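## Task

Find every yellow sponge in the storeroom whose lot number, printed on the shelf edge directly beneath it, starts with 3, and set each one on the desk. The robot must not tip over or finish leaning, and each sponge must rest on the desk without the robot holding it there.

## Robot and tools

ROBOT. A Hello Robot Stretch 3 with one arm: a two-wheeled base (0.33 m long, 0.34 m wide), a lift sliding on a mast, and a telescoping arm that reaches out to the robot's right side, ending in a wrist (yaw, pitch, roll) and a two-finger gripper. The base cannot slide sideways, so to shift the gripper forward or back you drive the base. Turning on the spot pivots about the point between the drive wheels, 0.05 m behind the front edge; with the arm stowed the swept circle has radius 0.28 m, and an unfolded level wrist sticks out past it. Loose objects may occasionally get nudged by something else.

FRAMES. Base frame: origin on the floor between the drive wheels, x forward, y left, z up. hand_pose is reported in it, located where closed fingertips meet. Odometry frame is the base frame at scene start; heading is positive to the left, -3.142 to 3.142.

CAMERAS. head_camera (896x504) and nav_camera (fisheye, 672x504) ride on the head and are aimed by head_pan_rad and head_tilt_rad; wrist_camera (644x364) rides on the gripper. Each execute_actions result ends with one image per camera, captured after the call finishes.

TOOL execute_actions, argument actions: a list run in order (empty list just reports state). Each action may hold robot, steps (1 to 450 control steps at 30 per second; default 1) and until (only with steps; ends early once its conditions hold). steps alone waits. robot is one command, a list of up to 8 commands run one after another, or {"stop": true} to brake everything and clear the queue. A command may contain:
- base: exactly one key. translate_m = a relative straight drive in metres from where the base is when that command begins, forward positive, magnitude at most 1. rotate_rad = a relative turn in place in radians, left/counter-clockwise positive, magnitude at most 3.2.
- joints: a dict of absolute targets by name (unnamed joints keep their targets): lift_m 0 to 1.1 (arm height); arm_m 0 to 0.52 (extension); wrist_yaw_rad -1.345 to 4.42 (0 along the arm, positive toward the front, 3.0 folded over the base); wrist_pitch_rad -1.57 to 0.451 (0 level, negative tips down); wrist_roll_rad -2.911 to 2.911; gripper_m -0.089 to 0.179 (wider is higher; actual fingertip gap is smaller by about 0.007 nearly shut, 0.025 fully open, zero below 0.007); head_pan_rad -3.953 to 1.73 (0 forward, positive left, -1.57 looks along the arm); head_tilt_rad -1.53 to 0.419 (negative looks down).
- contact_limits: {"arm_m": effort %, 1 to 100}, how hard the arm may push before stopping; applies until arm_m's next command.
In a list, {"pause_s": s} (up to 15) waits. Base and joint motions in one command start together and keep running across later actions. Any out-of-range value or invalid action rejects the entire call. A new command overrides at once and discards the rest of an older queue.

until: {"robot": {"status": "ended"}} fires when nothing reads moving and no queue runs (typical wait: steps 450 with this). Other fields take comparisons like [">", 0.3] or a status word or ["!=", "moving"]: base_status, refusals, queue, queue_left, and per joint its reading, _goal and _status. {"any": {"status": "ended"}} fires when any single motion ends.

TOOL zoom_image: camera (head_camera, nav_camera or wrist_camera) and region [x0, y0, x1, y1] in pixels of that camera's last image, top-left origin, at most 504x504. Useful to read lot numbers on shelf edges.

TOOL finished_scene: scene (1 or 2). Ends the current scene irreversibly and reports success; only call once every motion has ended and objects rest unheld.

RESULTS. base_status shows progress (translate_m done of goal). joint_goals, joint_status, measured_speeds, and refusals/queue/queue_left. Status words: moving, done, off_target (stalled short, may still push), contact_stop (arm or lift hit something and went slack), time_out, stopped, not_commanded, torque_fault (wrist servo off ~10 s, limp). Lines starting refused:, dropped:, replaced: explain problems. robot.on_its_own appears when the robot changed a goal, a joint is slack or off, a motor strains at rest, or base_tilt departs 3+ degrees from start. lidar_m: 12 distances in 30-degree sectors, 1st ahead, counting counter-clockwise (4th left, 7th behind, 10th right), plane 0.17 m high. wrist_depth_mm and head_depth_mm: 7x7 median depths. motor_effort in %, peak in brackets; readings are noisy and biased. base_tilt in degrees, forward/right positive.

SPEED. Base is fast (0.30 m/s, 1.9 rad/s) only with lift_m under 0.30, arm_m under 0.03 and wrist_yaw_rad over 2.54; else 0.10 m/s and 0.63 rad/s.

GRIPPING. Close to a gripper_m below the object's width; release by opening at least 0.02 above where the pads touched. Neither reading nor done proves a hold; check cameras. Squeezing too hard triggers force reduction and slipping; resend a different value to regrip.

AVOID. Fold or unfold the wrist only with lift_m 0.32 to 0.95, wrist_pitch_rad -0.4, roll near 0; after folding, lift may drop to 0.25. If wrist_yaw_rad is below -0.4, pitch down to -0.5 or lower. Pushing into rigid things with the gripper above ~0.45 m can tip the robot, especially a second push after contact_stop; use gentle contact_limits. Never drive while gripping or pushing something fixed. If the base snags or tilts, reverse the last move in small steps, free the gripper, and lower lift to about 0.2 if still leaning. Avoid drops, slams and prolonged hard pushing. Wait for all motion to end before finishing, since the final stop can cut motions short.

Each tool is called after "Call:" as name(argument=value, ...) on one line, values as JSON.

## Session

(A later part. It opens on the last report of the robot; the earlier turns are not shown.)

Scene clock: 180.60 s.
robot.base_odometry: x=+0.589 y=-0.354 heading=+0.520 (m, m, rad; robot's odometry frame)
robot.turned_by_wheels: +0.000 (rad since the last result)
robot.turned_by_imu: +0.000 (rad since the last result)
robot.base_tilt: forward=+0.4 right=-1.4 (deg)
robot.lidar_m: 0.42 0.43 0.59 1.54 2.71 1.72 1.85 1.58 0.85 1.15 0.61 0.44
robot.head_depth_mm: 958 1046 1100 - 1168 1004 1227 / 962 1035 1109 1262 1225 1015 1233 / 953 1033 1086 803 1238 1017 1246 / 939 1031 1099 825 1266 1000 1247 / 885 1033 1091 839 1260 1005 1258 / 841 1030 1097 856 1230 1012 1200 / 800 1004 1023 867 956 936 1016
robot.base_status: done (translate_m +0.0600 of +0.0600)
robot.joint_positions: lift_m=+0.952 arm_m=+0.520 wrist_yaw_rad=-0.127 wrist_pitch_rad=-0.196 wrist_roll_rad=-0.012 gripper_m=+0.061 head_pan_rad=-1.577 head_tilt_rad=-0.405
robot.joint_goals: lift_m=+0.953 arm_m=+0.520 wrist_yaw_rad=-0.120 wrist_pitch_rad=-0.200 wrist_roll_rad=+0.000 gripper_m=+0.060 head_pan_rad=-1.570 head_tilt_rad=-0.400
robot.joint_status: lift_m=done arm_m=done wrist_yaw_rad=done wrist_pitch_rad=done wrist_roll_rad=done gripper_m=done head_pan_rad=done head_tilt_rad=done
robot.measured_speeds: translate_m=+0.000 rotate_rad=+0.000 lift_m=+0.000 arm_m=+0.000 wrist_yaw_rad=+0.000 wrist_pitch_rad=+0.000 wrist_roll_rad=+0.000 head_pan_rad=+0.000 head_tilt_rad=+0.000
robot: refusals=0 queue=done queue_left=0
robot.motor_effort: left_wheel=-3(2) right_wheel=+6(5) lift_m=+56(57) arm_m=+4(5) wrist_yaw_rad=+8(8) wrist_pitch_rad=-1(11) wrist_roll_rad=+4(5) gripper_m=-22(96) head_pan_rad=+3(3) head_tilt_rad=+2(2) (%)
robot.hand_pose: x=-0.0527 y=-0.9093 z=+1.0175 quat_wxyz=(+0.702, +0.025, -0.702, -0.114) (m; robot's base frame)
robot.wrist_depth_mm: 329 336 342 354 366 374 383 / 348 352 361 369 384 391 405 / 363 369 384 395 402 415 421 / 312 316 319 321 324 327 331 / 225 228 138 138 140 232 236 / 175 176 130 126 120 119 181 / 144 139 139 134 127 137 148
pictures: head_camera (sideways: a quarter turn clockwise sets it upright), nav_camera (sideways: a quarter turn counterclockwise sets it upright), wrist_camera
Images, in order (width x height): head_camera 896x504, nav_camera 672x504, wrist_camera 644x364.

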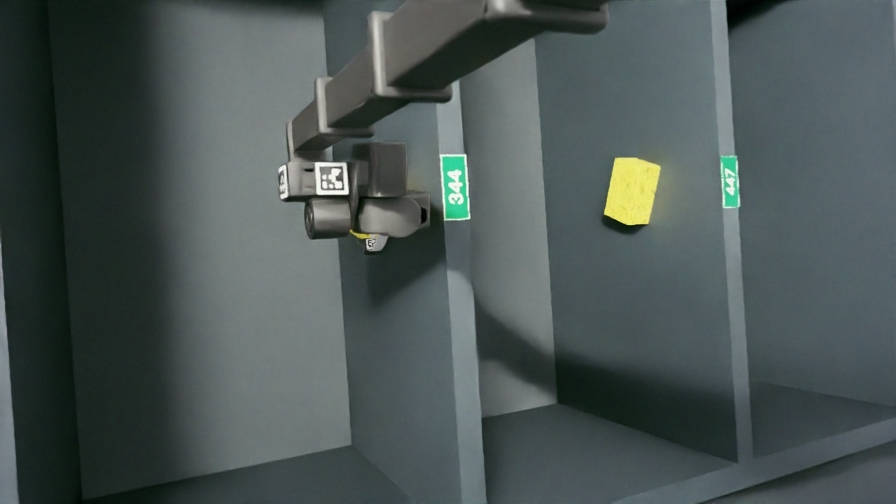

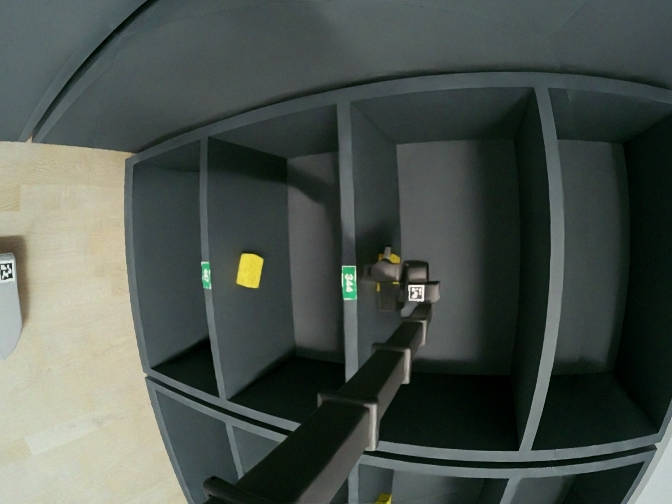

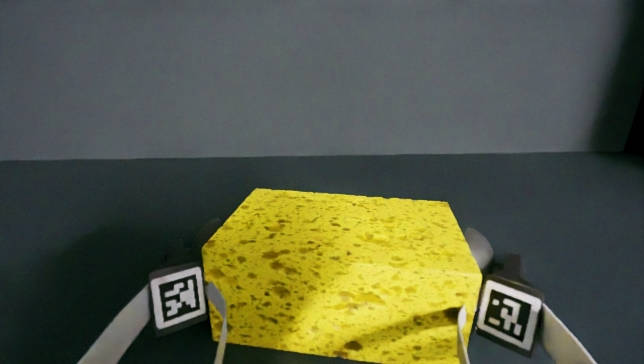

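Call:
execute_actions(actions=[{"robot": [{"joints": {"gripper_m": 0.04}}, {"joints": {"lift_m": 0.98}}, {"joints": {"arm_m": 0.2}}], "steps": 300, "until": {"robot": {"status": "ended"}}}])

Scene clock: 213.33 s.
robot.base_odometry: x=+0.589 y=-0.354 heading=+0.520 (m, m, rad; robot's odometry frame)
robot.turned_by_wheels: +0.000 (rad since the last result)
robot.turned_by_imu: +0.001 (rad since the last result)
robot.base_tilt: forward=+0.5 right=-1.4 (deg)
robot.lidar_m: 0.42 0.44 0.59 1.54 2.70 1.72 1.85 1.59 0.85 1.15 0.61 0.44
robot.head_depth_mm: 957 1040 1107 - 1136 999 1227 / 956 1036 1101 - 1104 1010 1236 / 953 1039 1102 - 1076 1021 1243 / 938 1036 1096 828 1252 1000 1250 / 887 1030 1096 840 1267 1003 1257 / 840 1030 1097 857 1232 1015 1200 / 800 1005 1024 864 957 934 1013
robot.base_status: done (translate_m +0.0600 of +0.0600)
robot.joint_positions: lift_m=+0.979 arm_m=+0.200 wrist_yaw_rad=-0.122 wrist_pitch_rad=-0.218 wrist_roll_rad=-0.006 gripper_m=+0.060 head_pan_rad=-1.577 head_tilt_rad=-0.405
robot.joint_goals: lift_m=+0.980 arm_m=+0.200 wrist_yaw_rad=-0.120 wrist_pitch_rad=-0.200 wrist_roll_rad=+0.000 gripper_m=+0.059 head_pan_rad=-1.570 head_tilt_rad=-0.400
robot.joint_status: lift_m=done arm_m=done wrist_yaw_rad=done wrist_pitch_rad=done wrist_roll_rad=done gripper_m=done head_pan_rad=done head_tilt_rad=done
robot.measured_speeds: translate_m=+0.000 rotate_rad=+0.000 lift_m=+0.000 arm_m=+0.000 wrist_yaw_rad=+0.000 wrist_pitch_rad=+0.000 wrist_roll_rad=+0.000 head_pan_rad=+0.000 head_tilt_rad=+0.000
robot: refusals=0 queue=done queue_left=0
robot.on_its_own: gripper_m is held at +0.059, not at your +0.040, by its stall guard, which is still easing
robot.motor_effort: left_wheel=-1(2) right_wheel=+2(7) lift_m=+58(60) arm_m=-4(2) wrist_yaw_rad=+2(9) wrist_pitch_rad=+7(7) wrist_roll_rad=+2(4) gripper_m=-22(100) head_pan_rad=+2(2) head_tilt_rad=+2(2) (%)
robot.hand_pose: x=-0.0513 y=-0.5885 z=+1.0391 quat_wxyz=(+0.699, +0.035, -0.704, -0.120) (m; robot's base frame)
robot.wrist_depth_mm: 563 607 638 642 663 656 486 / 579 646 657 675 698 677 487 / 524 586 587 596 601 609 491 / 365 365 366 373 373 376 380 / 274 280 137 138 140 309 321 / 548 746 129 125 119 599 493 / 553 709 141 133 126 703 475
pictures: head_camera (sideways: a quarter turn clockwise sets it upright), nav_camera (sideways: a quarter turn counterclockwise sets it upright), wrist_camera
Images, in order (width x height): head_camera 896x504, nav_camera 672x504, wrist_camera 644x364.

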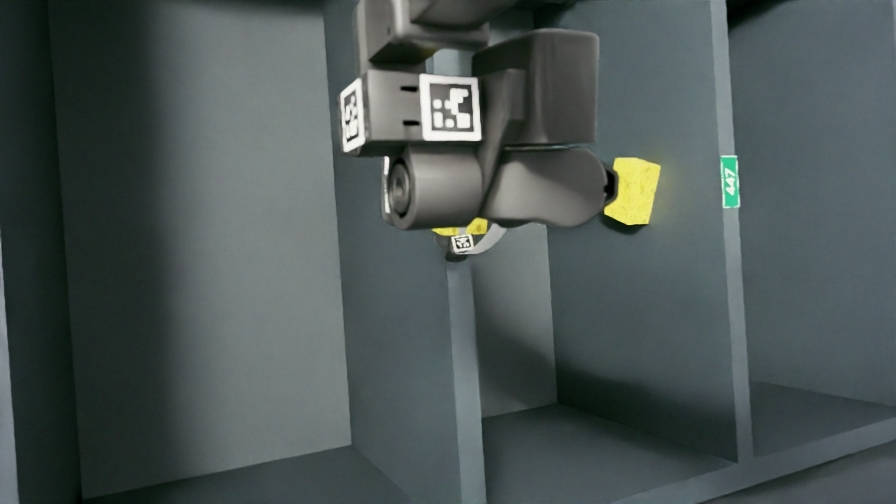

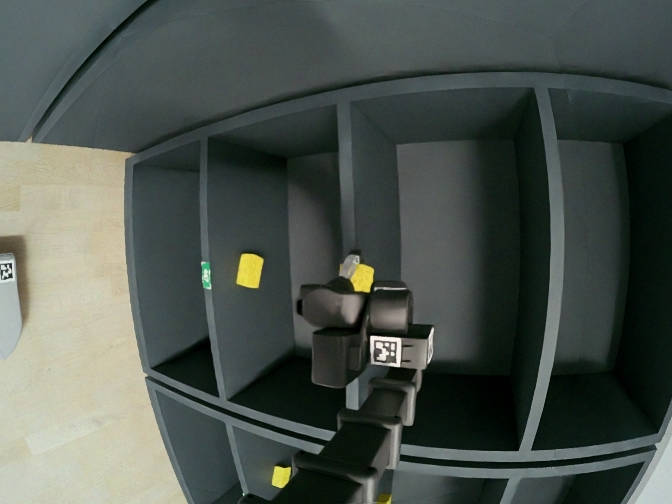

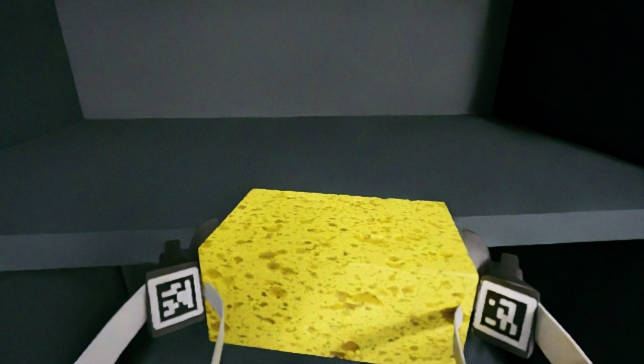

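Call:
execute_actions(actions=[{"robot": {"base": {"rotate_rad": -1.047}, "joints": {"gripper_m": 0.065, "head_tilt_rad": -0.7}}, "steps": 200, "until": {"robot": {"base_status": ["!=", "moving"]}}}, {"robot": {"base": {"translate_m": -0.866}, "joints": {"lift_m": 0.76}}, "steps": 400, "until": {"robot": {"base_status": ["!=", "moving"]}}}, {"robot": {"base": {"rotate_rad": -0.883}}, "steps": 200, "until": {"robot": {"status": "ended"}}}])

Scene clock: 233.20 s.
robot.base_odometry: x=-0.159 y=+0.082 heading=-1.410 (m, m, rad; robot's odometry frame)
robot.turned_by_wheels: -1.930 (rad since the last result)
robot.turned_by_imu: -1.886 (rad since the last result)
robot.base_tilt: forward=+0.7 right=-1.5 (deg)
robot.lidar_m: 1.46 1.45 1.04 0.85 0.85 0.92 1.44 2.84 1.13 1.02 1.45 1.57
robot.head_depth_mm: 1500 1489 1064 1838 - - 1108 / 1439 1515 1076 1897 - 1322 1135 / 1372 1478 1090 712 - 1329 1146 / 1323 1439 1106 950 1543 1337 1149 / 1278 1397 1117 952 1591 1350 1160 / 1222 1365 1322 1796 1614 1358 1166 / 1183 1327 1486 1703 1632 1365 1175
robot.base_status: done (rotate_rad -0.8829 of -0.8830)
robot.joint_positions: lift_m=+0.761 arm_m=+0.200 wrist_yaw_rad=-0.122 wrist_pitch_rad=-0.218 wrist_roll_rad=-0.006 gripper_m=+0.066 head_pan_rad=-1.577 head_tilt_rad=-0.691
robot.joint_goals: lift_m=+0.760 arm_m=+0.200 wrist_yaw_rad=-0.120 wrist_pitch_rad=-0.200 wrist_roll_rad=+0.000 gripper_m=+0.065 head_pan_rad=-1.570 head_tilt_rad=-0.700
robot.joint_status: lift_m=done arm_m=done wrist_yaw_rad=done wrist_pitch_rad=done wrist_roll_rad=done gripper_m=done head_pan_rad=done head_tilt_rad=done
robot.measured_speeds: translate_m=+0.000 rotate_rad=+0.000 lift_m=+0.000 arm_m=+0.000 wrist_yaw_rad=+0.000 wrist_pitch_rad=+0.000 wrist_roll_rad=+0.000 head_pan_rad=+0.000 head_tilt_rad=+0.000
robot: refusals=0 queue=done queue_left=0
robot.motor_effort: left_wheel=+0(4) right_wheel=+0(5) lift_m=+17(57) arm_m=-4(4) wrist_yaw_rad=+2(2) wrist_pitch_rad=+7(7) wrist_roll_rad=+2(2) gripper_m=-20(23) head_pan_rad=+3(3) head_tilt_rad=-3(21) (%)
robot.hand_pose: x=-0.0512 y=-0.5884 z=+0.8205 quat_wxyz=(+0.699, +0.035, -0.704, -0.120) (m; robot's base frame)
robot.wrist_depth_mm: 787 849 913 - - - - / 807 888 998 - - - - / 848 876 820 811 818 839 812 / 886 503 509 511 514 509 565 / 906 370 138 139 140 904 - / 940 292 130 125 119 - - / - - 141 134 126 - -
pictures: head_camera (sideways: a quarter turn clockwise sets it upright), nav_camera (sideways: a quarter turn counterclockwise sets it upright), wrist_camera
Images, in order (width x height): head_camera 896x504, nav_camera 672x504, wrist_camera 644x364.

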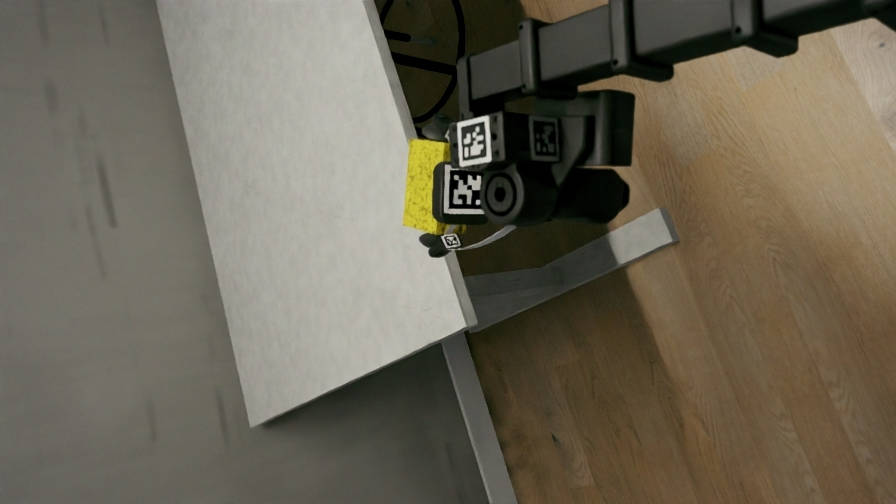

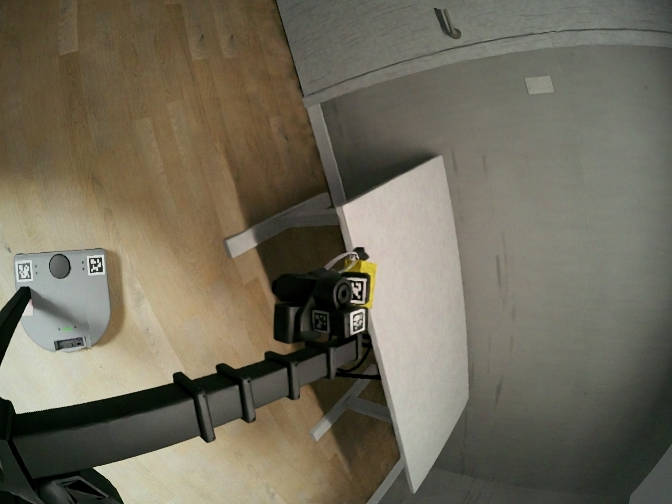

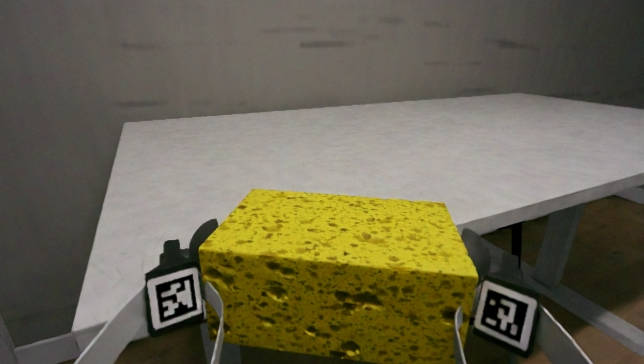

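Call:
execute_actions(actions=[{"robot": [{"joints": {"lift_m": 0.715, "arm_m": 0.50}}, {"joints": {"lift_m": 0.695}}], "steps": 300, "until": {"robot": {"status": "ended"}}}])

Scene clock: 243.40 s.
robot.base_odometry: x=-0.159 y=+0.082 heading=-1.410 (m, m, rad; robot's odometry frame)
robot.turned_by_wheels: +0.000 (rad since the last result)
robot.turned_by_imu: +0.000 (rad since the last result)
robot.base_tilt: forward=+0.7 right=-1.5 (deg)
robot.lidar_m: 1.46 1.44 1.05 0.85 0.85 0.93 1.44 2.84 1.14 1.02 1.45 1.57
robot.head_depth_mm: 1512 1487 1060 1817 1573 - - / 1432 1516 1084 1845 1531 1298 1134 / 1378 1484 1187 1810 1566 1324 1143 / 1319 1441 1132 1158 1546 1333 1151 / 1265 1408 1124 951 1600 1347 1163 / 1230 1362 1317 1814 1616 1346 1167 / 1181 1317 1492 1700 1627 1355 1177
robot.base_status: done (rotate_rad -0.8829 of -0.8830)
robot.joint_positions: lift_m=+0.696 arm_m=+0.500 wrist_yaw_rad=-0.122 wrist_pitch_rad=-0.218 wrist_roll_rad=-0.005 gripper_m=+0.066 head_pan_rad=-1.577 head_tilt_rad=-0.691
robot.joint_goals: lift_m=+0.695 arm_m=+0.500 wrist_yaw_rad=-0.120 wrist_pitch_rad=-0.200 wrist_roll_rad=+0.000 gripper_m=+0.065 head_pan_rad=-1.570 head_tilt_rad=-0.700
robot.joint_status: lift_m=done arm_m=done wrist_yaw_rad=done wrist_pitch_rad=done wrist_roll_rad=done gripper_m=done head_pan_rad=done head_tilt_rad=done
robot.measured_speeds: translate_m=+0.000 rotate_rad=+0.000 lift_m=+0.000 arm_m=+0.000 wrist_yaw_rad=+0.000 wrist_pitch_rad=+0.000 wrist_roll_rad=+0.000 head_pan_rad=+0.000 head_tilt_rad=+0.000
robot: refusals=0 queue=done queue_left=0
robot.motor_effort: left_wheel=+0(1) right_wheel=+0(0) lift_m=+18(20) arm_m=+4(4) wrist_yaw_rad=+2(2) wrist_pitch_rad=+7(7) wrist_roll_rad=+2(2) gripper_m=-20(21) head_pan_rad=+2(3) head_tilt_rad=-3(3) (%)
robot.hand_pose: x=-0.0512 y=-0.8878 z=+0.7554 quat_wxyz=(+0.699, +0.035, -0.704, -0.120) (m; robot's base frame)
robot.wrist_depth_mm: 572 625 683 782 871 - - / 595 643 726 794 896 - - / 517 522 524 519 541 538 550 / 331 329 332 331 333 333 338 / 238 238 138 138 140 243 244 / 188 192 130 125 119 187 190 / 155 150 141 133 127 147 158
pictures: head_camera (sideways: a quarter turn clockwise sets it upright), nav_camera (sideways: a quarter turn counterclockwise sets it upright), wrist_camera
Images, in order (width x height): head_camera 896x504, nav_camera 672x504, wrist_camera 644x364.

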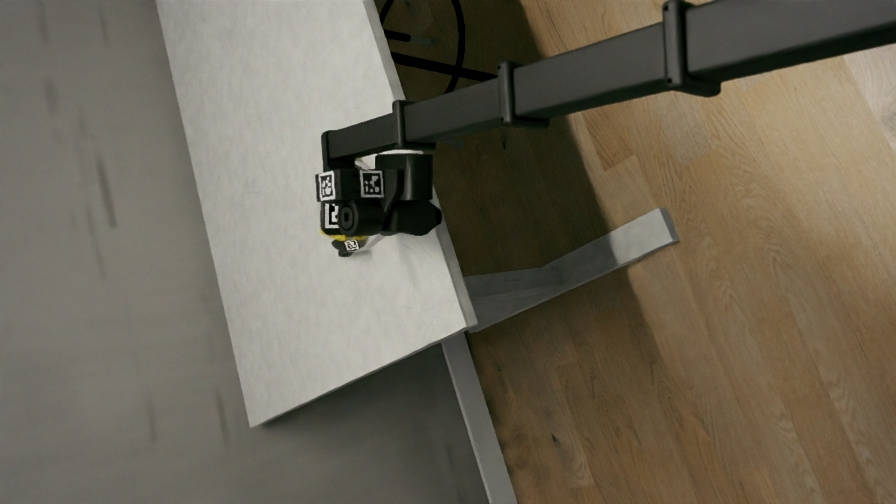

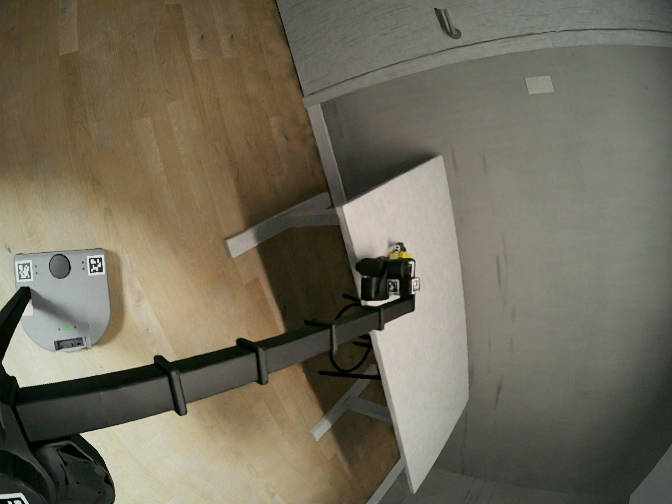

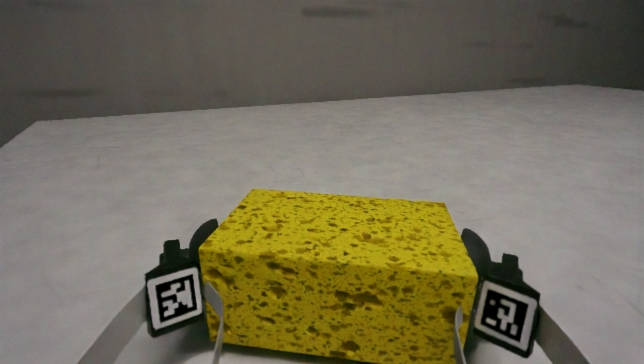

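Call:
execute_actions(actions=[{"robot": [{"joints": {"lift_m": 0.688}}, {"joints": {"gripper_m": 0.16}}], "steps": 300, "until": {"robot": {"status": "ended"}}}, {"robot": {"joints": {"lift_m": 0.70, "arm_m": 0.0}}, "steps": 300, "until": {"robot": {"arm_m": ["<", 0.2]}}}])

Call:
execute_actions(actions=[{"robot": {"base": {"rotate_rad": -2.967}, "joints": {"lift_m": 0.34, "arm_m": 0.0, "wrist_pitch_rad": -0.4, "wrist_yaw_rad": 3.0, "gripper_m": 0.03, "head_pan_rad": -0.3, "head_tilt_rad": -0.5}}, "steps": 300, "until": {"robot": {"wrist_yaw_rad": [">", 2.9]}}}, {"robot": {"joints": {"lift_m": 0.27}}, "steps": 300, "until": {"robot": {"base_status": ["!=", "moving"], "lift_m": ["<", 0.295]}}}, {"robot": {"base": {"translate_m": 1.0}}, "steps": 300, "until": {"robot": {"status": "ended"}}}])

Scene clock: 269.90 s.
robot.base_odometry: x=-0.159 y=+0.082 heading=-1.410 (m, m, rad; robot's odometry frame)
robot.turned_by_wheels: +0.000 (rad since the last result)
robot.turned_by_imu: +0.000 (rad since the last result)
robot.base_tilt: forward=+0.6 right=-1.5 (deg)
robot.lidar_m: 1.45 1.45 1.05 0.85 0.85 0.93 1.45 2.84 1.13 1.02 1.45 1.57
robot.head_depth_mm: 1510 1485 1061 1836 1581 - - / 1445 1515 1072 1843 - 1289 1137 / 1383 1485 1095 1812 - 1303 1145 / 1327 1440 1110 944 1538 1329 1151 / 1274 1402 1123 954 1596 1343 1158 / 1221 1365 1315 1805 1611 1355 1169 / 1180 1323 1487 1715 1631 1360 1176
robot.base_status: done (rotate_rad -0.8829 of -0.8830)
robot.joint_positions: lift_m=+0.699 arm_m=+0.195 wrist_yaw_rad=-0.122 wrist_pitch_rad=-0.218 wrist_roll_rad=-0.005 gripper_m=+0.160 head_pan_rad=-1.577 head_tilt_rad=-0.691
robot.joint_goals: lift_m=+0.700 arm_m=+0.000 wrist_yaw_rad=-0.120 wrist_pitch_rad=-0.200 wrist_roll_rad=+0.000 gripper_m=+0.160 head_pan_rad=-1.570 head_tilt_rad=-0.700
robot.joint_status: lift_m=moving arm_m=moving wrist_yaw_rad=done wrist_pitch_rad=done wrist_roll_rad=done gripper_m=done head_pan_rad=done head_tilt_rad=done
robot.measured_speeds: translate_m=+0.000 rotate_rad=+0.000 lift_m=+0.000 arm_m=-0.140 wrist_yaw_rad=+0.000 wrist_pitch_rad=+0.000 wrist_roll_rad=+0.000 head_pan_rad=+0.000 head_tilt_rad=+0.000
robot: refusals=0 queue=running queue_left=0
robot.motor_effort: left_wheel=+1(0) right_wheel=+0(0) lift_m=+59(61) arm_m=-3(3) wrist_yaw_rad=+2(1) wrist_pitch_rad=+7(7) wrist_roll_rad=+2(2) gripper_m=+0(83) head_pan_rad=+2(2) head_tilt_rad=-4(4) (%)
robot.hand_pose: x=-0.0512 y=-0.5830 z=+0.7590 quat_wxyz=(+0.699, +0.035, -0.704, -0.120) (m; robot's base frame)
robot.wrist_depth_mm: 797 853 954 - - - - / 817 875 980 - - - - / 842 546 560 423 557 565 557 / 878 343 342 348 375 767 - / 909 262 279 - - - - / 943 - - - - - - / 976 - - - - - -
pictures: head_camera (sideways: a quarter turn clockwise sets it upright), nav_camera (sideways: a quarter turn counterclockwise sets it upright), wrist_camera
Images, in order (width x height): head_camera 896x504, nav_camera 672x504, wrist_camera 644x364.

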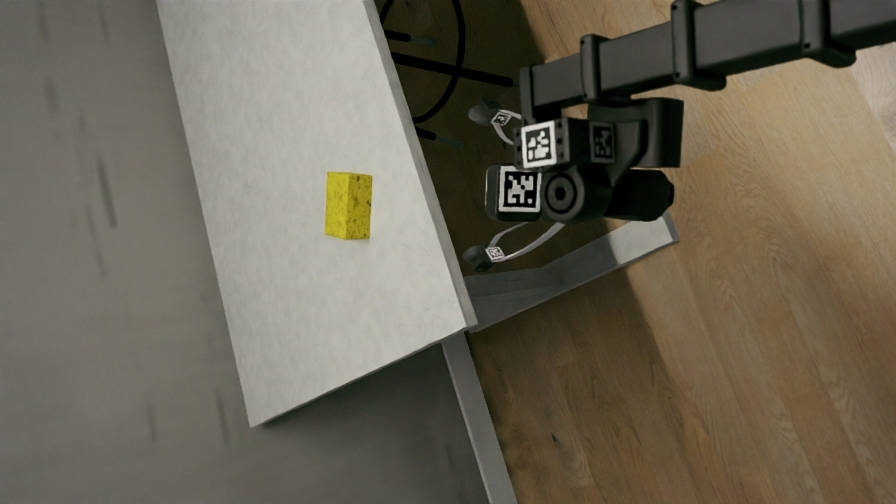

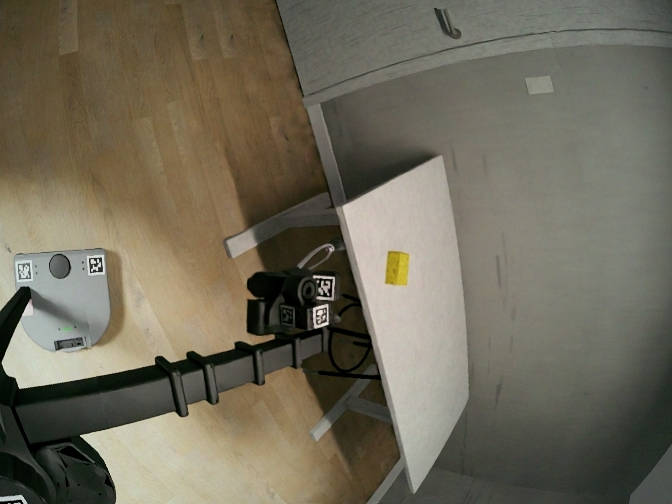

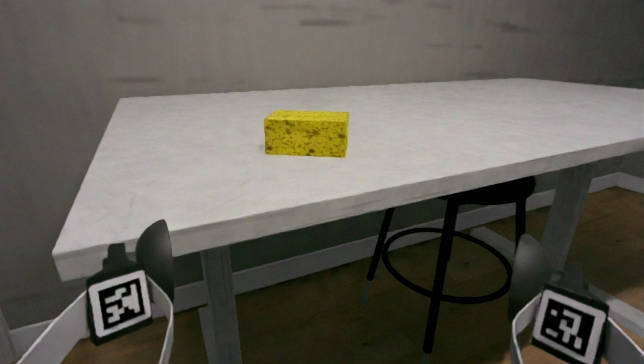

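Scene clock: 280.23 s.
robot.base_odometry: x=-0.489 y=+1.026 heading=+1.906 (m, m, rad; robot's odometry frame)
robot.turned_by_wheels: -2.967 (rad since the last result)
robot.turned_by_imu: -2.886 (rad since the last result)
robot.base_tilt: forward=+0.6 right=-1.5 (deg)
robot.lidar_m: 1.86 1.88 1.26 1.00 1.35 1.99 2.44 1.17 0.75 0.68 0.69 0.84
robot.head_depth_mm: 793 854 921 1002 1097 1221 1222 / 1931 2100 2308 1224 1341 1404 1231 / 1847 2036 2272 2392 1849 1497 1237 / 1753 1923 2122 2320 1872 1507 1258 / 1663 1823 2017 2233 1907 1509 1253 / 1597 1742 1888 2070 1921 1527 1268 / 1526 1655 1806 1983 1923 1527 1273
robot.base_status: done (translate_m +1.0000 of +1.0000)
robot.joint_positions: lift_m=+0.271 arm_m=+0.001 wrist_yaw_rad=+2.998 wrist_pitch_rad=-0.415 wrist_roll_rad=-0.004 gripper_m=+0.030 head_pan_rad=-0.307 head_tilt_rad=-0.506
robot.joint_goals: lift_m=+0.270 arm_m=+0.000 wrist_yaw_rad=+3.000 wrist_pitch_rad=-0.400 wrist_roll_rad=+0.000 gripper_m=+0.030 head_pan_rad=-0.300 head_tilt_rad=-0.500
robot.joint_status: lift_m=done arm_m=done wrist_yaw_rad=done wrist_pitch_rad=done wrist_roll_rad=done gripper_m=done head_pan_rad=done head_tilt_rad=done
robot.measured_speeds: translate_m=+0.000 rotate_rad=+0.000 lift_m=+0.000 arm_m=+0.000 wrist_yaw_rad=+0.000 wrist_pitch_rad=+0.000 wrist_roll_rad=+0.000 head_pan_rad=+0.000 head_tilt_rad=+0.000
robot: refusals=0 queue=done queue_left=0
robot.motor_effort: left_wheel=+0(7) right_wheel=+1(6) lift_m=+17(49) arm_m=-4(3) wrist_yaw_rad=+2(2) wrist_pitch_rad=+6(6) wrist_roll_rad=+1(2) gripper_m=+0(83) head_pan_rad=+3(41) head_tilt_rad=+3(17) (%)
robot.hand_pose: x=+0.0110 y=+0.0762 z=+0.2840 quat_wxyz=(+0.195, +0.699, +0.096, +0.681) (m; robot's base frame)
robot.wrist_depth_mm: - - - - - - - / - - - - - - - / 962 958 931 949 935 913 929 / 727 746 737 729 710 727 728 / 593 593 610 587 606 588 586 / 502 519 - 513 514 493 489 / 449 - - - 415 428 429
pictures: head_camera (sideways: a quarter turn clockwise sets it upright), nav_camera (sideways: a quarter turn counterclockwise sets it upright), wrist_camera
Images, in order (width x height): head_camera 896x504, nav_camera 672x504, wrist_camera 644x364.

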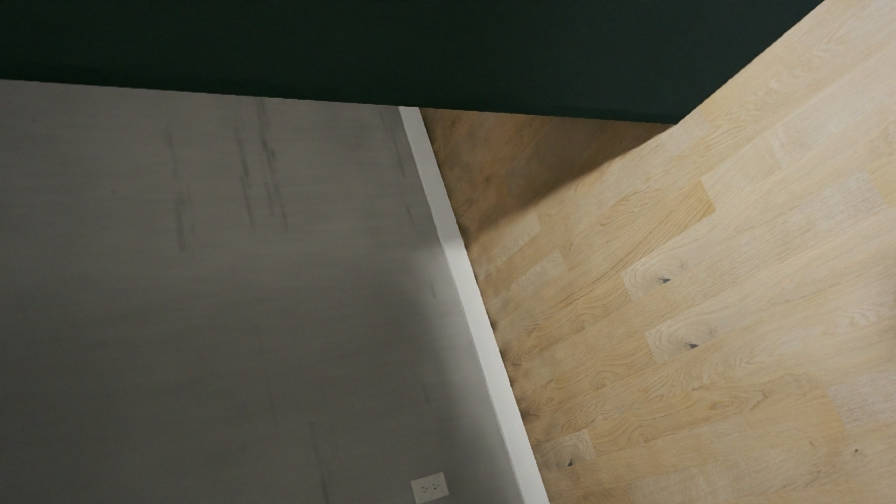

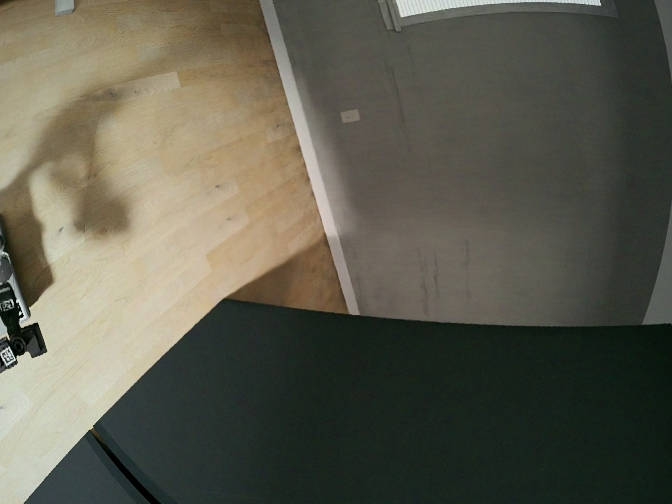

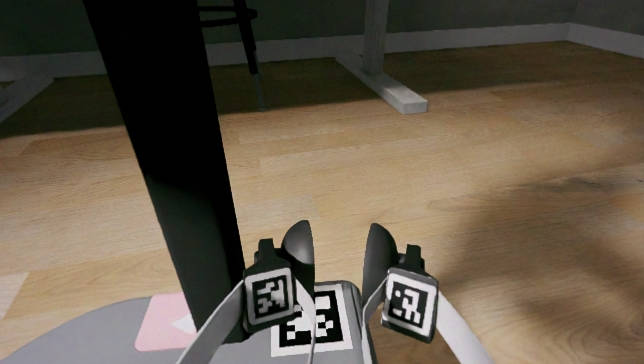

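Call:
execute_actions(actions=[{"robot": {"base": {"rotate_rad": -0.206}, "joints": {"head_pan_rad": -0.6, "head_tilt_rad": -0.4}}, "steps": 300, "until": {"robot": {"base_status": ["!=", "moving"]}}}, {"robot": {"base": {"translate_m": 1.0}}, "steps": 300, "until": {"robot": {"translate_m": [">=", 0.5]}}}, {"robot": {"base": {"translate_m": 0.96}}, "steps": 300, "until": {"robot": {"status": "ended"}}}, {"robot": {"base": {"rotate_rad": -1.21}}, "steps": 300, "until": {"robot": {"status": "ended"}}}])

Scene clock: 300.50 s.
robot.base_odometry: x=-0.678 y=+2.480 heading=+0.490 (m, m, rad; robot's odometry frame)
robot.turned_by_wheels: -1.416 (rad since the last result)
robot.turned_by_imu: -1.364 (rad since the last result)
robot.base_tilt: forward=+0.4 right=-1.3 (deg)
robot.lidar_m: 1.64 0.70 0.52 0.50 0.53 0.73 2.12 1.85 2.65 0.63 0.55 0.75
robot.head_depth_mm: 537 573 614 657 715 780 859 / 600 646 696 758 833 919 1034 / 1732 1852 2025 2218 2025 1568 1293 / 1646 1789 1909 2094 2122 1627 1327 / 1543 1661 1787 1927 2060 1643 1333 / 1459 1565 1683 1809 1926 1657 1341 / 1385 1475 1558 1689 1806 1692 1349
robot.base_status: done (rotate_rad -1.2099 of -1.2100)
robot.joint_positions: lift_m=+0.271 arm_m=+0.001 wrist_yaw_rad=+2.998 wrist_pitch_rad=-0.415 wrist_roll_rad=-0.004 gripper_m=+0.030 head_pan_rad=-0.593 head_tilt_rad=-0.408
robot.joint_goals: lift_m=+0.270 arm_m=+0.000 wrist_yaw_rad=+3.000 wrist_pitch_rad=-0.400 wrist_roll_rad=+0.000 gripper_m=+0.030 head_pan_rad=-0.600 head_tilt_rad=-0.400
robot.joint_status: lift_m=done arm_m=done wrist_yaw_rad=done wrist_pitch_rad=done wrist_roll_rad=done gripper_m=done head_pan_rad=done head_tilt_rad=done
robot.measured_speeds: translate_m=+0.000 rotate_rad=+0.000 lift_m=+0.000 arm_m=+0.000 wrist_yaw_rad=+0.000 wrist_pitch_rad=+0.000 wrist_roll_rad=+0.000 head_pan_rad=+0.000 head_tilt_rad=+0.000
robot: refusals=0 queue=done queue_left=0
robot.motor_effort: left_wheel=+1(6) right_wheel=+0(6) lift_m=+17(17) arm_m=-4(4) wrist_yaw_rad=+2(2) wrist_pitch_rad=+6(6) wrist_roll_rad=+1(1) gripper_m=+0(1) head_pan_rad=-3(23) head_tilt_rad=+4(13) (%)
robot.hand_pose: x=+0.0109 y=+0.0762 z=+0.2840 quat_wxyz=(+0.195, +0.699, +0.096, +0.681) (m; robot's base frame)
robot.wrist_depth_mm: 474 - 491 502 510 529 530 / 503 - 535 540 555 566 581 / 558 575 578 598 610 610 635 / 590 602 620 642 654 656 665 / 591 586 600 595 600 581 587 / 507 504 - 516 505 494 497 / 452 - - - 418 430 426
pictures: head_camera (sideways: a quarter turn clockwise sets it upright), nav_camera (sideways: a quarter turn counterclockwise sets it upright), wrist_camera
Images, in order (width x height): head_camera 896x504, nav_camera 672x504, wrist_camera 644x364.

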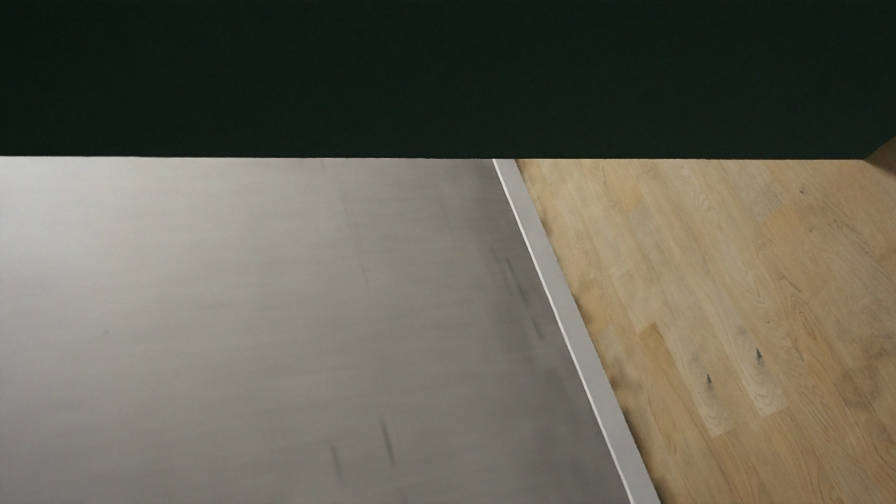

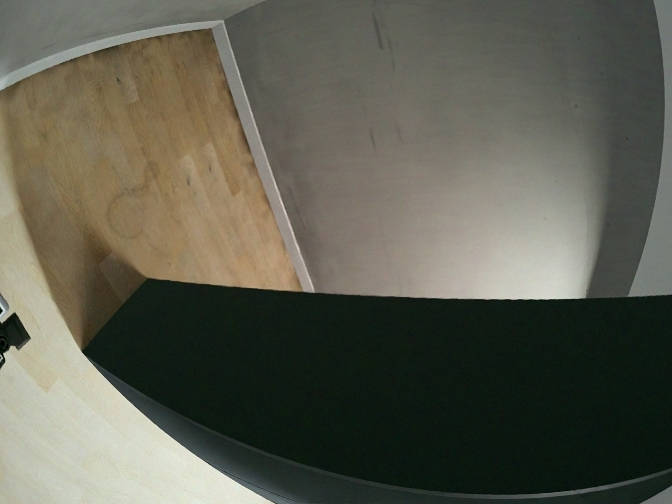

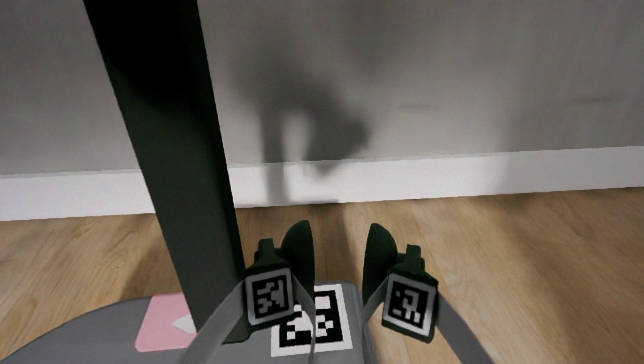

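Call:
execute_actions(actions=[{"robot": {"base": {"rotate_rad": -0.28}, "joints": {"head_pan_rad": -0.6, "head_tilt_rad": -0.5}}, "steps": 300, "until": {"robot": {"base_status": ["!=", "moving"]}}}, {"robot": {"base": {"translate_m": 1.0}}, "steps": 300, "until": {"robot": {"translate_m": [">=", 0.5]}}}, {"robot": {"base": {"translate_m": 0.78}}, "steps": 300, "until": {"robot": {"status": "ended"}}}, {"robot": {"base": {"rotate_rad": -1.32}}, "steps": 300, "until": {"robot": {"status": "ended"}}}])

Scene clock: 319.43 s.
robot.base_odometry: x=+0.579 y=+2.748 heading=-1.109 (m, m, rad; robot's odometry frame)
robot.turned_by_wheels: -1.600 (rad since the last result)
robot.turned_by_imu: -1.544 (rad since the last result)
robot.base_tilt: forward=+0.5 right=-1.5 (deg)
robot.lidar_m: 1.44 0.56 0.42 0.41 0.42 0.60 0.82 0.85 1.19 0.74 0.64 1.24
robot.head_depth_mm: 1126 1202 864 1372 1082 1321 1183 / 1204 1302 1018 1454 1177 1407 1234 / 1128 1236 1170 1439 1652 1460 1252 / 1058 1151 1264 1417 1659 1514 1260 / 1106 1547 2130 2231 1930 1516 1272 / 1791 1895 2137 2364 1944 1545 1266 / 1774 2642 3054 2710 1982 1552 1274
robot.base_status: done (rotate_rad -1.3199 of -1.3200)
robot.joint_positions: lift_m=+0.271 arm_m=+0.001 wrist_yaw_rad=+2.998 wrist_pitch_rad=-0.415 wrist_roll_rad=-0.004 gripper_m=+0.030 head_pan_rad=-0.593 head_tilt_rad=-0.494
robot.joint_goals: lift_m=+0.270 arm_m=+0.000 wrist_yaw_rad=+3.000 wrist_pitch_rad=-0.400 wrist_roll_rad=+0.000 gripper_m=+0.030 head_pan_rad=-0.600 head_tilt_rad=-0.500
robot.joint_status: lift_m=done arm_m=done wrist_yaw_rad=done wrist_pitch_rad=done wrist_roll_rad=done gripper_m=done head_pan_rad=done head_tilt_rad=done
robot.measured_speeds: translate_m=+0.000 rotate_rad=+0.000 lift_m=+0.000 arm_m=+0.000 wrist_yaw_rad=+0.000 wrist_pitch_rad=+0.000 wrist_roll_rad=+0.000 head_pan_rad=+0.000 head_tilt_rad=+0.000
robot: refusals=0 queue=done queue_left=0
robot.motor_effort: left_wheel=+1(7) right_wheel=+0(7) lift_m=+18(17) arm_m=-4(4) wrist_yaw_rad=+2(2) wrist_pitch_rad=+6(6) wrist_roll_rad=+2(1) gripper_m=+0(0) head_pan_rad=-3(3) head_tilt_rad=-2(11) (%)
robot.hand_pose: x=+0.0109 y=+0.0762 z=+0.2840 quat_wxyz=(+0.195, +0.699, +0.096, +0.681) (m; robot's base frame)
robot.wrist_depth_mm: 389 - 408 412 412 431 439 / 422 - 440 448 454 471 471 / 457 463 480 488 494 508 526 / 495 512 525 535 543 559 567 / 531 534 550 554 567 576 588 / 498 511 - 509 516 490 496 / 447 - - - 419 429 425
pictures: head_camera (sideways: a quarter turn clockwise sets it upright), nav_camera (sideways: a quarter turn counterclockwise sets it upright), wrist_camera
Images, in order (width x height): head_camera 896x504, nav_camera 672x504, wrist_camera 644x364.

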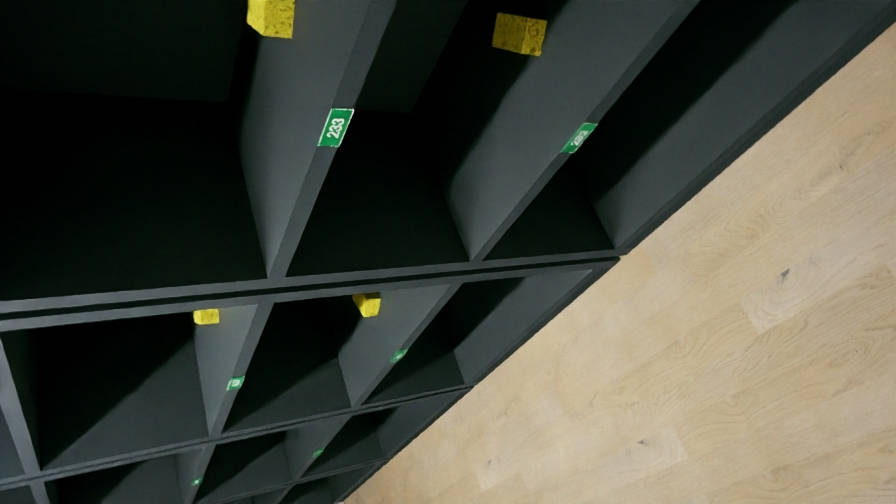

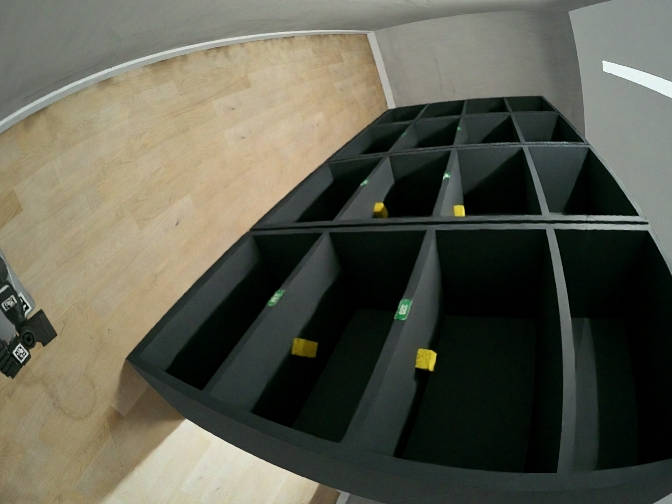

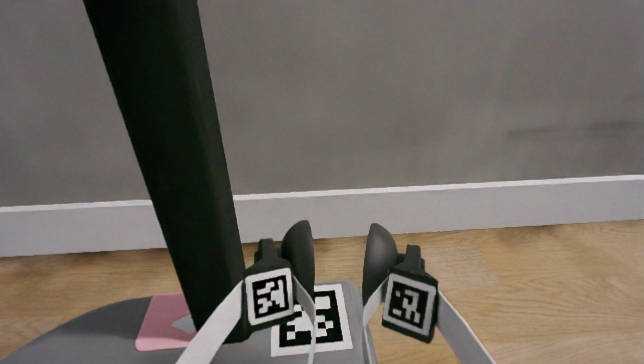

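Call:
zoom_image(camera="head_camera", region=[540, 100, 620, 170])

Call:
zoom_image(camera="head_camera", region=[300, 90, 380, 160])

Call:
zoom_image(camera="head_camera", region=[210, 330, 420, 410])

Region (540, 100, 620, 170) of head_camera's 896x504 image, scaled by 6.300, with more detail than that image has; it fills the top 441 rows of this view, and the rest is white.

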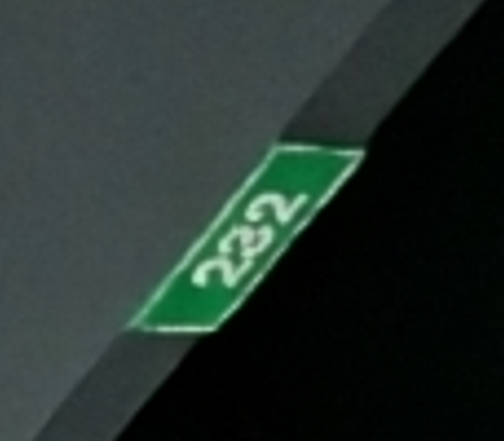

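Region (300, 90, 380, 160) of head_camera's 896x504 image, scaled by 6.300, with more detail than that image has; it fills the top 441 rows of this view, and the rest is white.

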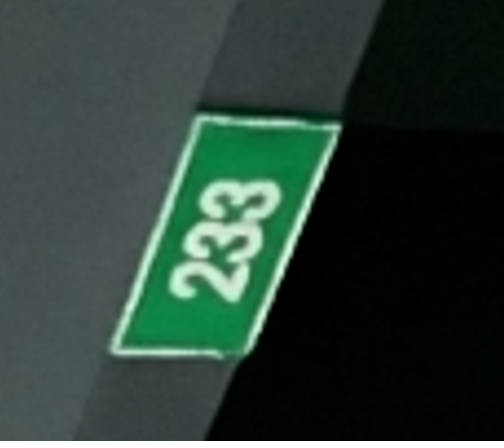

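Region (210, 330, 420, 410) of head_camera's 896x504 image, scaled by 2.400, with more detail than that image has; it fills the top 192 rows of this view, and the rest is white.

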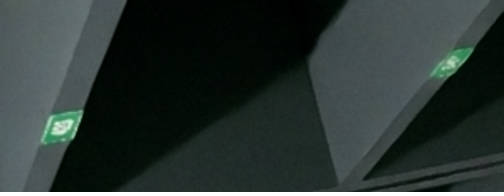

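Call:
execute_actions(actions=[{"robot": {"base": {"rotate_rad": -0.03}}, "steps": 300, "until": {"robot": {"base_status": ["!=", "moving"]}}}, {"robot": {"base": {"translate_m": 1.0}}, "steps": 300, "until": {"robot": {"status": "ended"}}}])

Scene clock: 335.40 s.
robot.base_odometry: x=+0.998 y=+1.840 heading=-1.139 (m, m, rad; robot's odometry frame)
robot.turned_by_wheels: -0.030 (rad since the last result)
robot.turned_by_imu: -0.022 (rad since the last result)
robot.base_tilt: forward=+0.7 right=-1.4 (deg)
robot.lidar_m: 1.56 0.58 0.42 0.41 0.42 0.58 1.62 0.96 1.06 0.61 0.63 1.19
robot.head_depth_mm: 1106 1187 864 1349 1083 1311 1164 / 1165 1254 954 1466 1138 1395 1218 / 1088 1198 1155 1409 1597 1456 1245 / 1018 1110 1216 1362 1603 1511 1260 / 1054 1537 2067 2138 1870 1535 1264 / 1760 1865 2054 2318 1965 1532 1272 / 1680 2294 2848 2738 1981 1559 1276
robot.base_status: done (translate_m +1.0000 of +1.0000)
robot.joint_positions: lift_m=+0.271 arm_m=+0.001 wrist_yaw_rad=+2.998 wrist_pitch_rad=-0.415 wrist_roll_rad=-0.004 gripper_m=+0.030 head_pan_rad=-0.593 head_tilt_rad=-0.495
robot.joint_goals: lift_m=+0.270 arm_m=+0.000 wrist_yaw_rad=+3.000 wrist_pitch_rad=-0.400 wrist_roll_rad=+0.000 gripper_m=+0.030 head_pan_rad=-0.600 head_tilt_rad=-0.500
robot.joint_status: lift_m=done arm_m=done wrist_yaw_rad=done wrist_pitch_rad=done wrist_roll_rad=done gripper_m=done head_pan_rad=done head_tilt_rad=done
robot.measured_speeds: translate_m=+0.000 rotate_rad=+0.000 lift_m=+0.000 arm_m=+0.000 wrist_yaw_rad=+0.000 wrist_pitch_rad=+0.000 wrist_roll_rad=+0.000 head_pan_rad=+0.000 head_tilt_rad=+0.000
robot: refusals=0 queue=done queue_left=0
robot.motor_effort: left_wheel=+0(8) right_wheel=+0(7) lift_m=+17(17) arm_m=-3(4) wrist_yaw_rad=+2(2) wrist_pitch_rad=+6(6) wrist_roll_rad=+2(1) gripper_m=+0(0) head_pan_rad=-3(3) head_tilt_rad=-2(2) (%)
robot.hand_pose: x=+0.0109 y=+0.0762 z=+0.2840 quat_wxyz=(+0.195, +0.699, +0.096, +0.681) (m; robot's base frame)
robot.wrist_depth_mm: 385 - 404 411 424 435 450 / 417 - 436 450 464 474 484 / 456 459 477 495 501 522 542 / 493 502 519 535 549 558 580 / 518 537 558 568 578 584 581 / 510 513 - 514 501 491 491 / 457 - - - 421 422 425
pictures: head_camera (sideways: a quarter turn clockwise sets it upright), nav_camera (sideways: a quarter turn counterclockwise sets it upright), wrist_camera
Images, in order (width x height): head_camera 896x504, nav_camera 672x504, wrist_camera 644x364.

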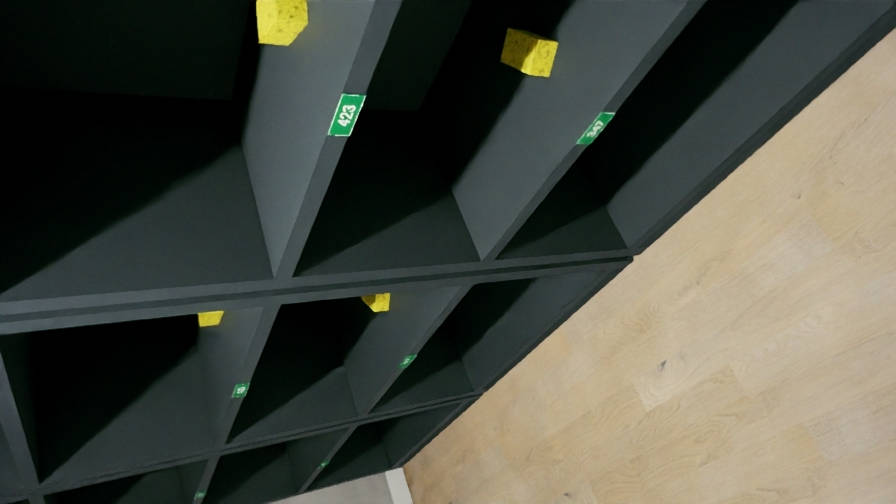

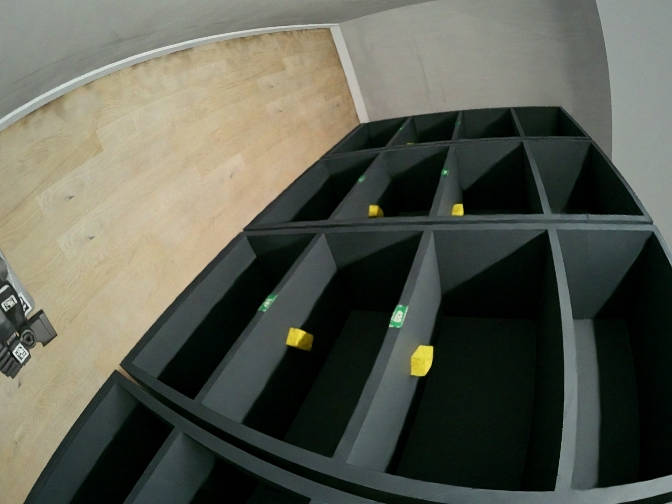

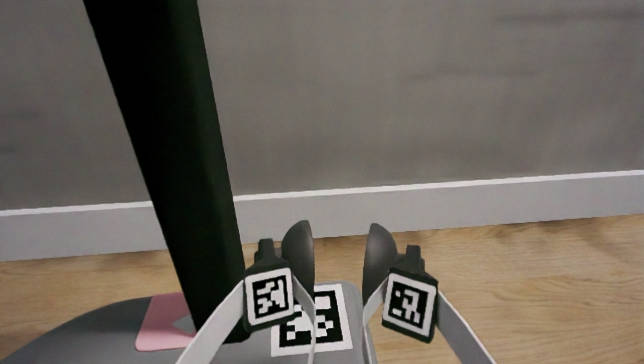

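Call:
zoom_image(camera="head_camera", region=[480, 10, 640, 160])

Call:
zoom_image(camera="head_camera", region=[220, 370, 260, 410])

Call:
zoom_image(camera="head_camera", region=[390, 340, 430, 380])

Region (480, 10, 640, 160) of head_camera's 896x504 image, scaled by 3.150, with more detail than that image has; it fills the top 472 rows of this view, and the rest is white.

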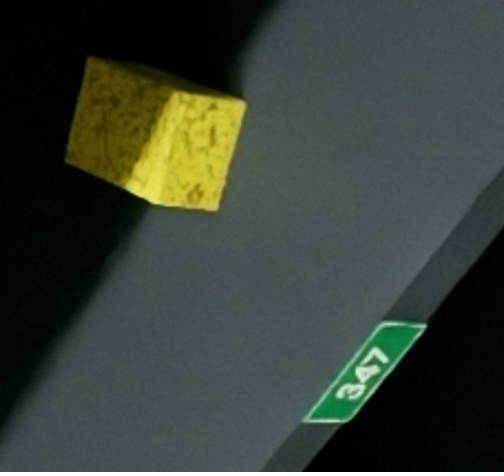

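Region (220, 370, 260, 410) of head_camera's 896x504 image, scaled by 12.600, with more detail than that image has.

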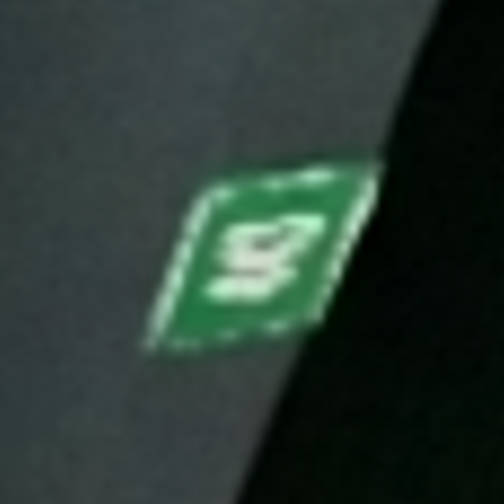

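Region (390, 340, 430, 380) of head_camera's 896x504 image, scaled by 12.600, with more detail than that image has.

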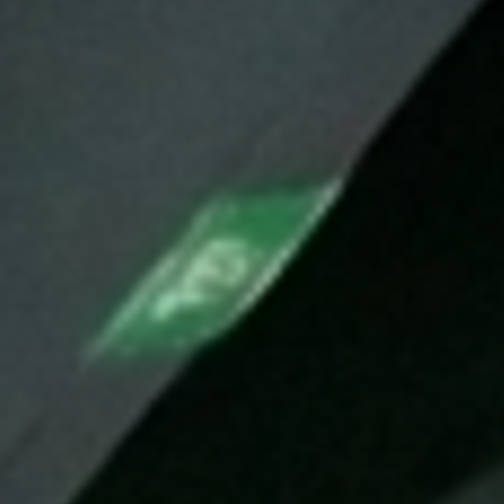

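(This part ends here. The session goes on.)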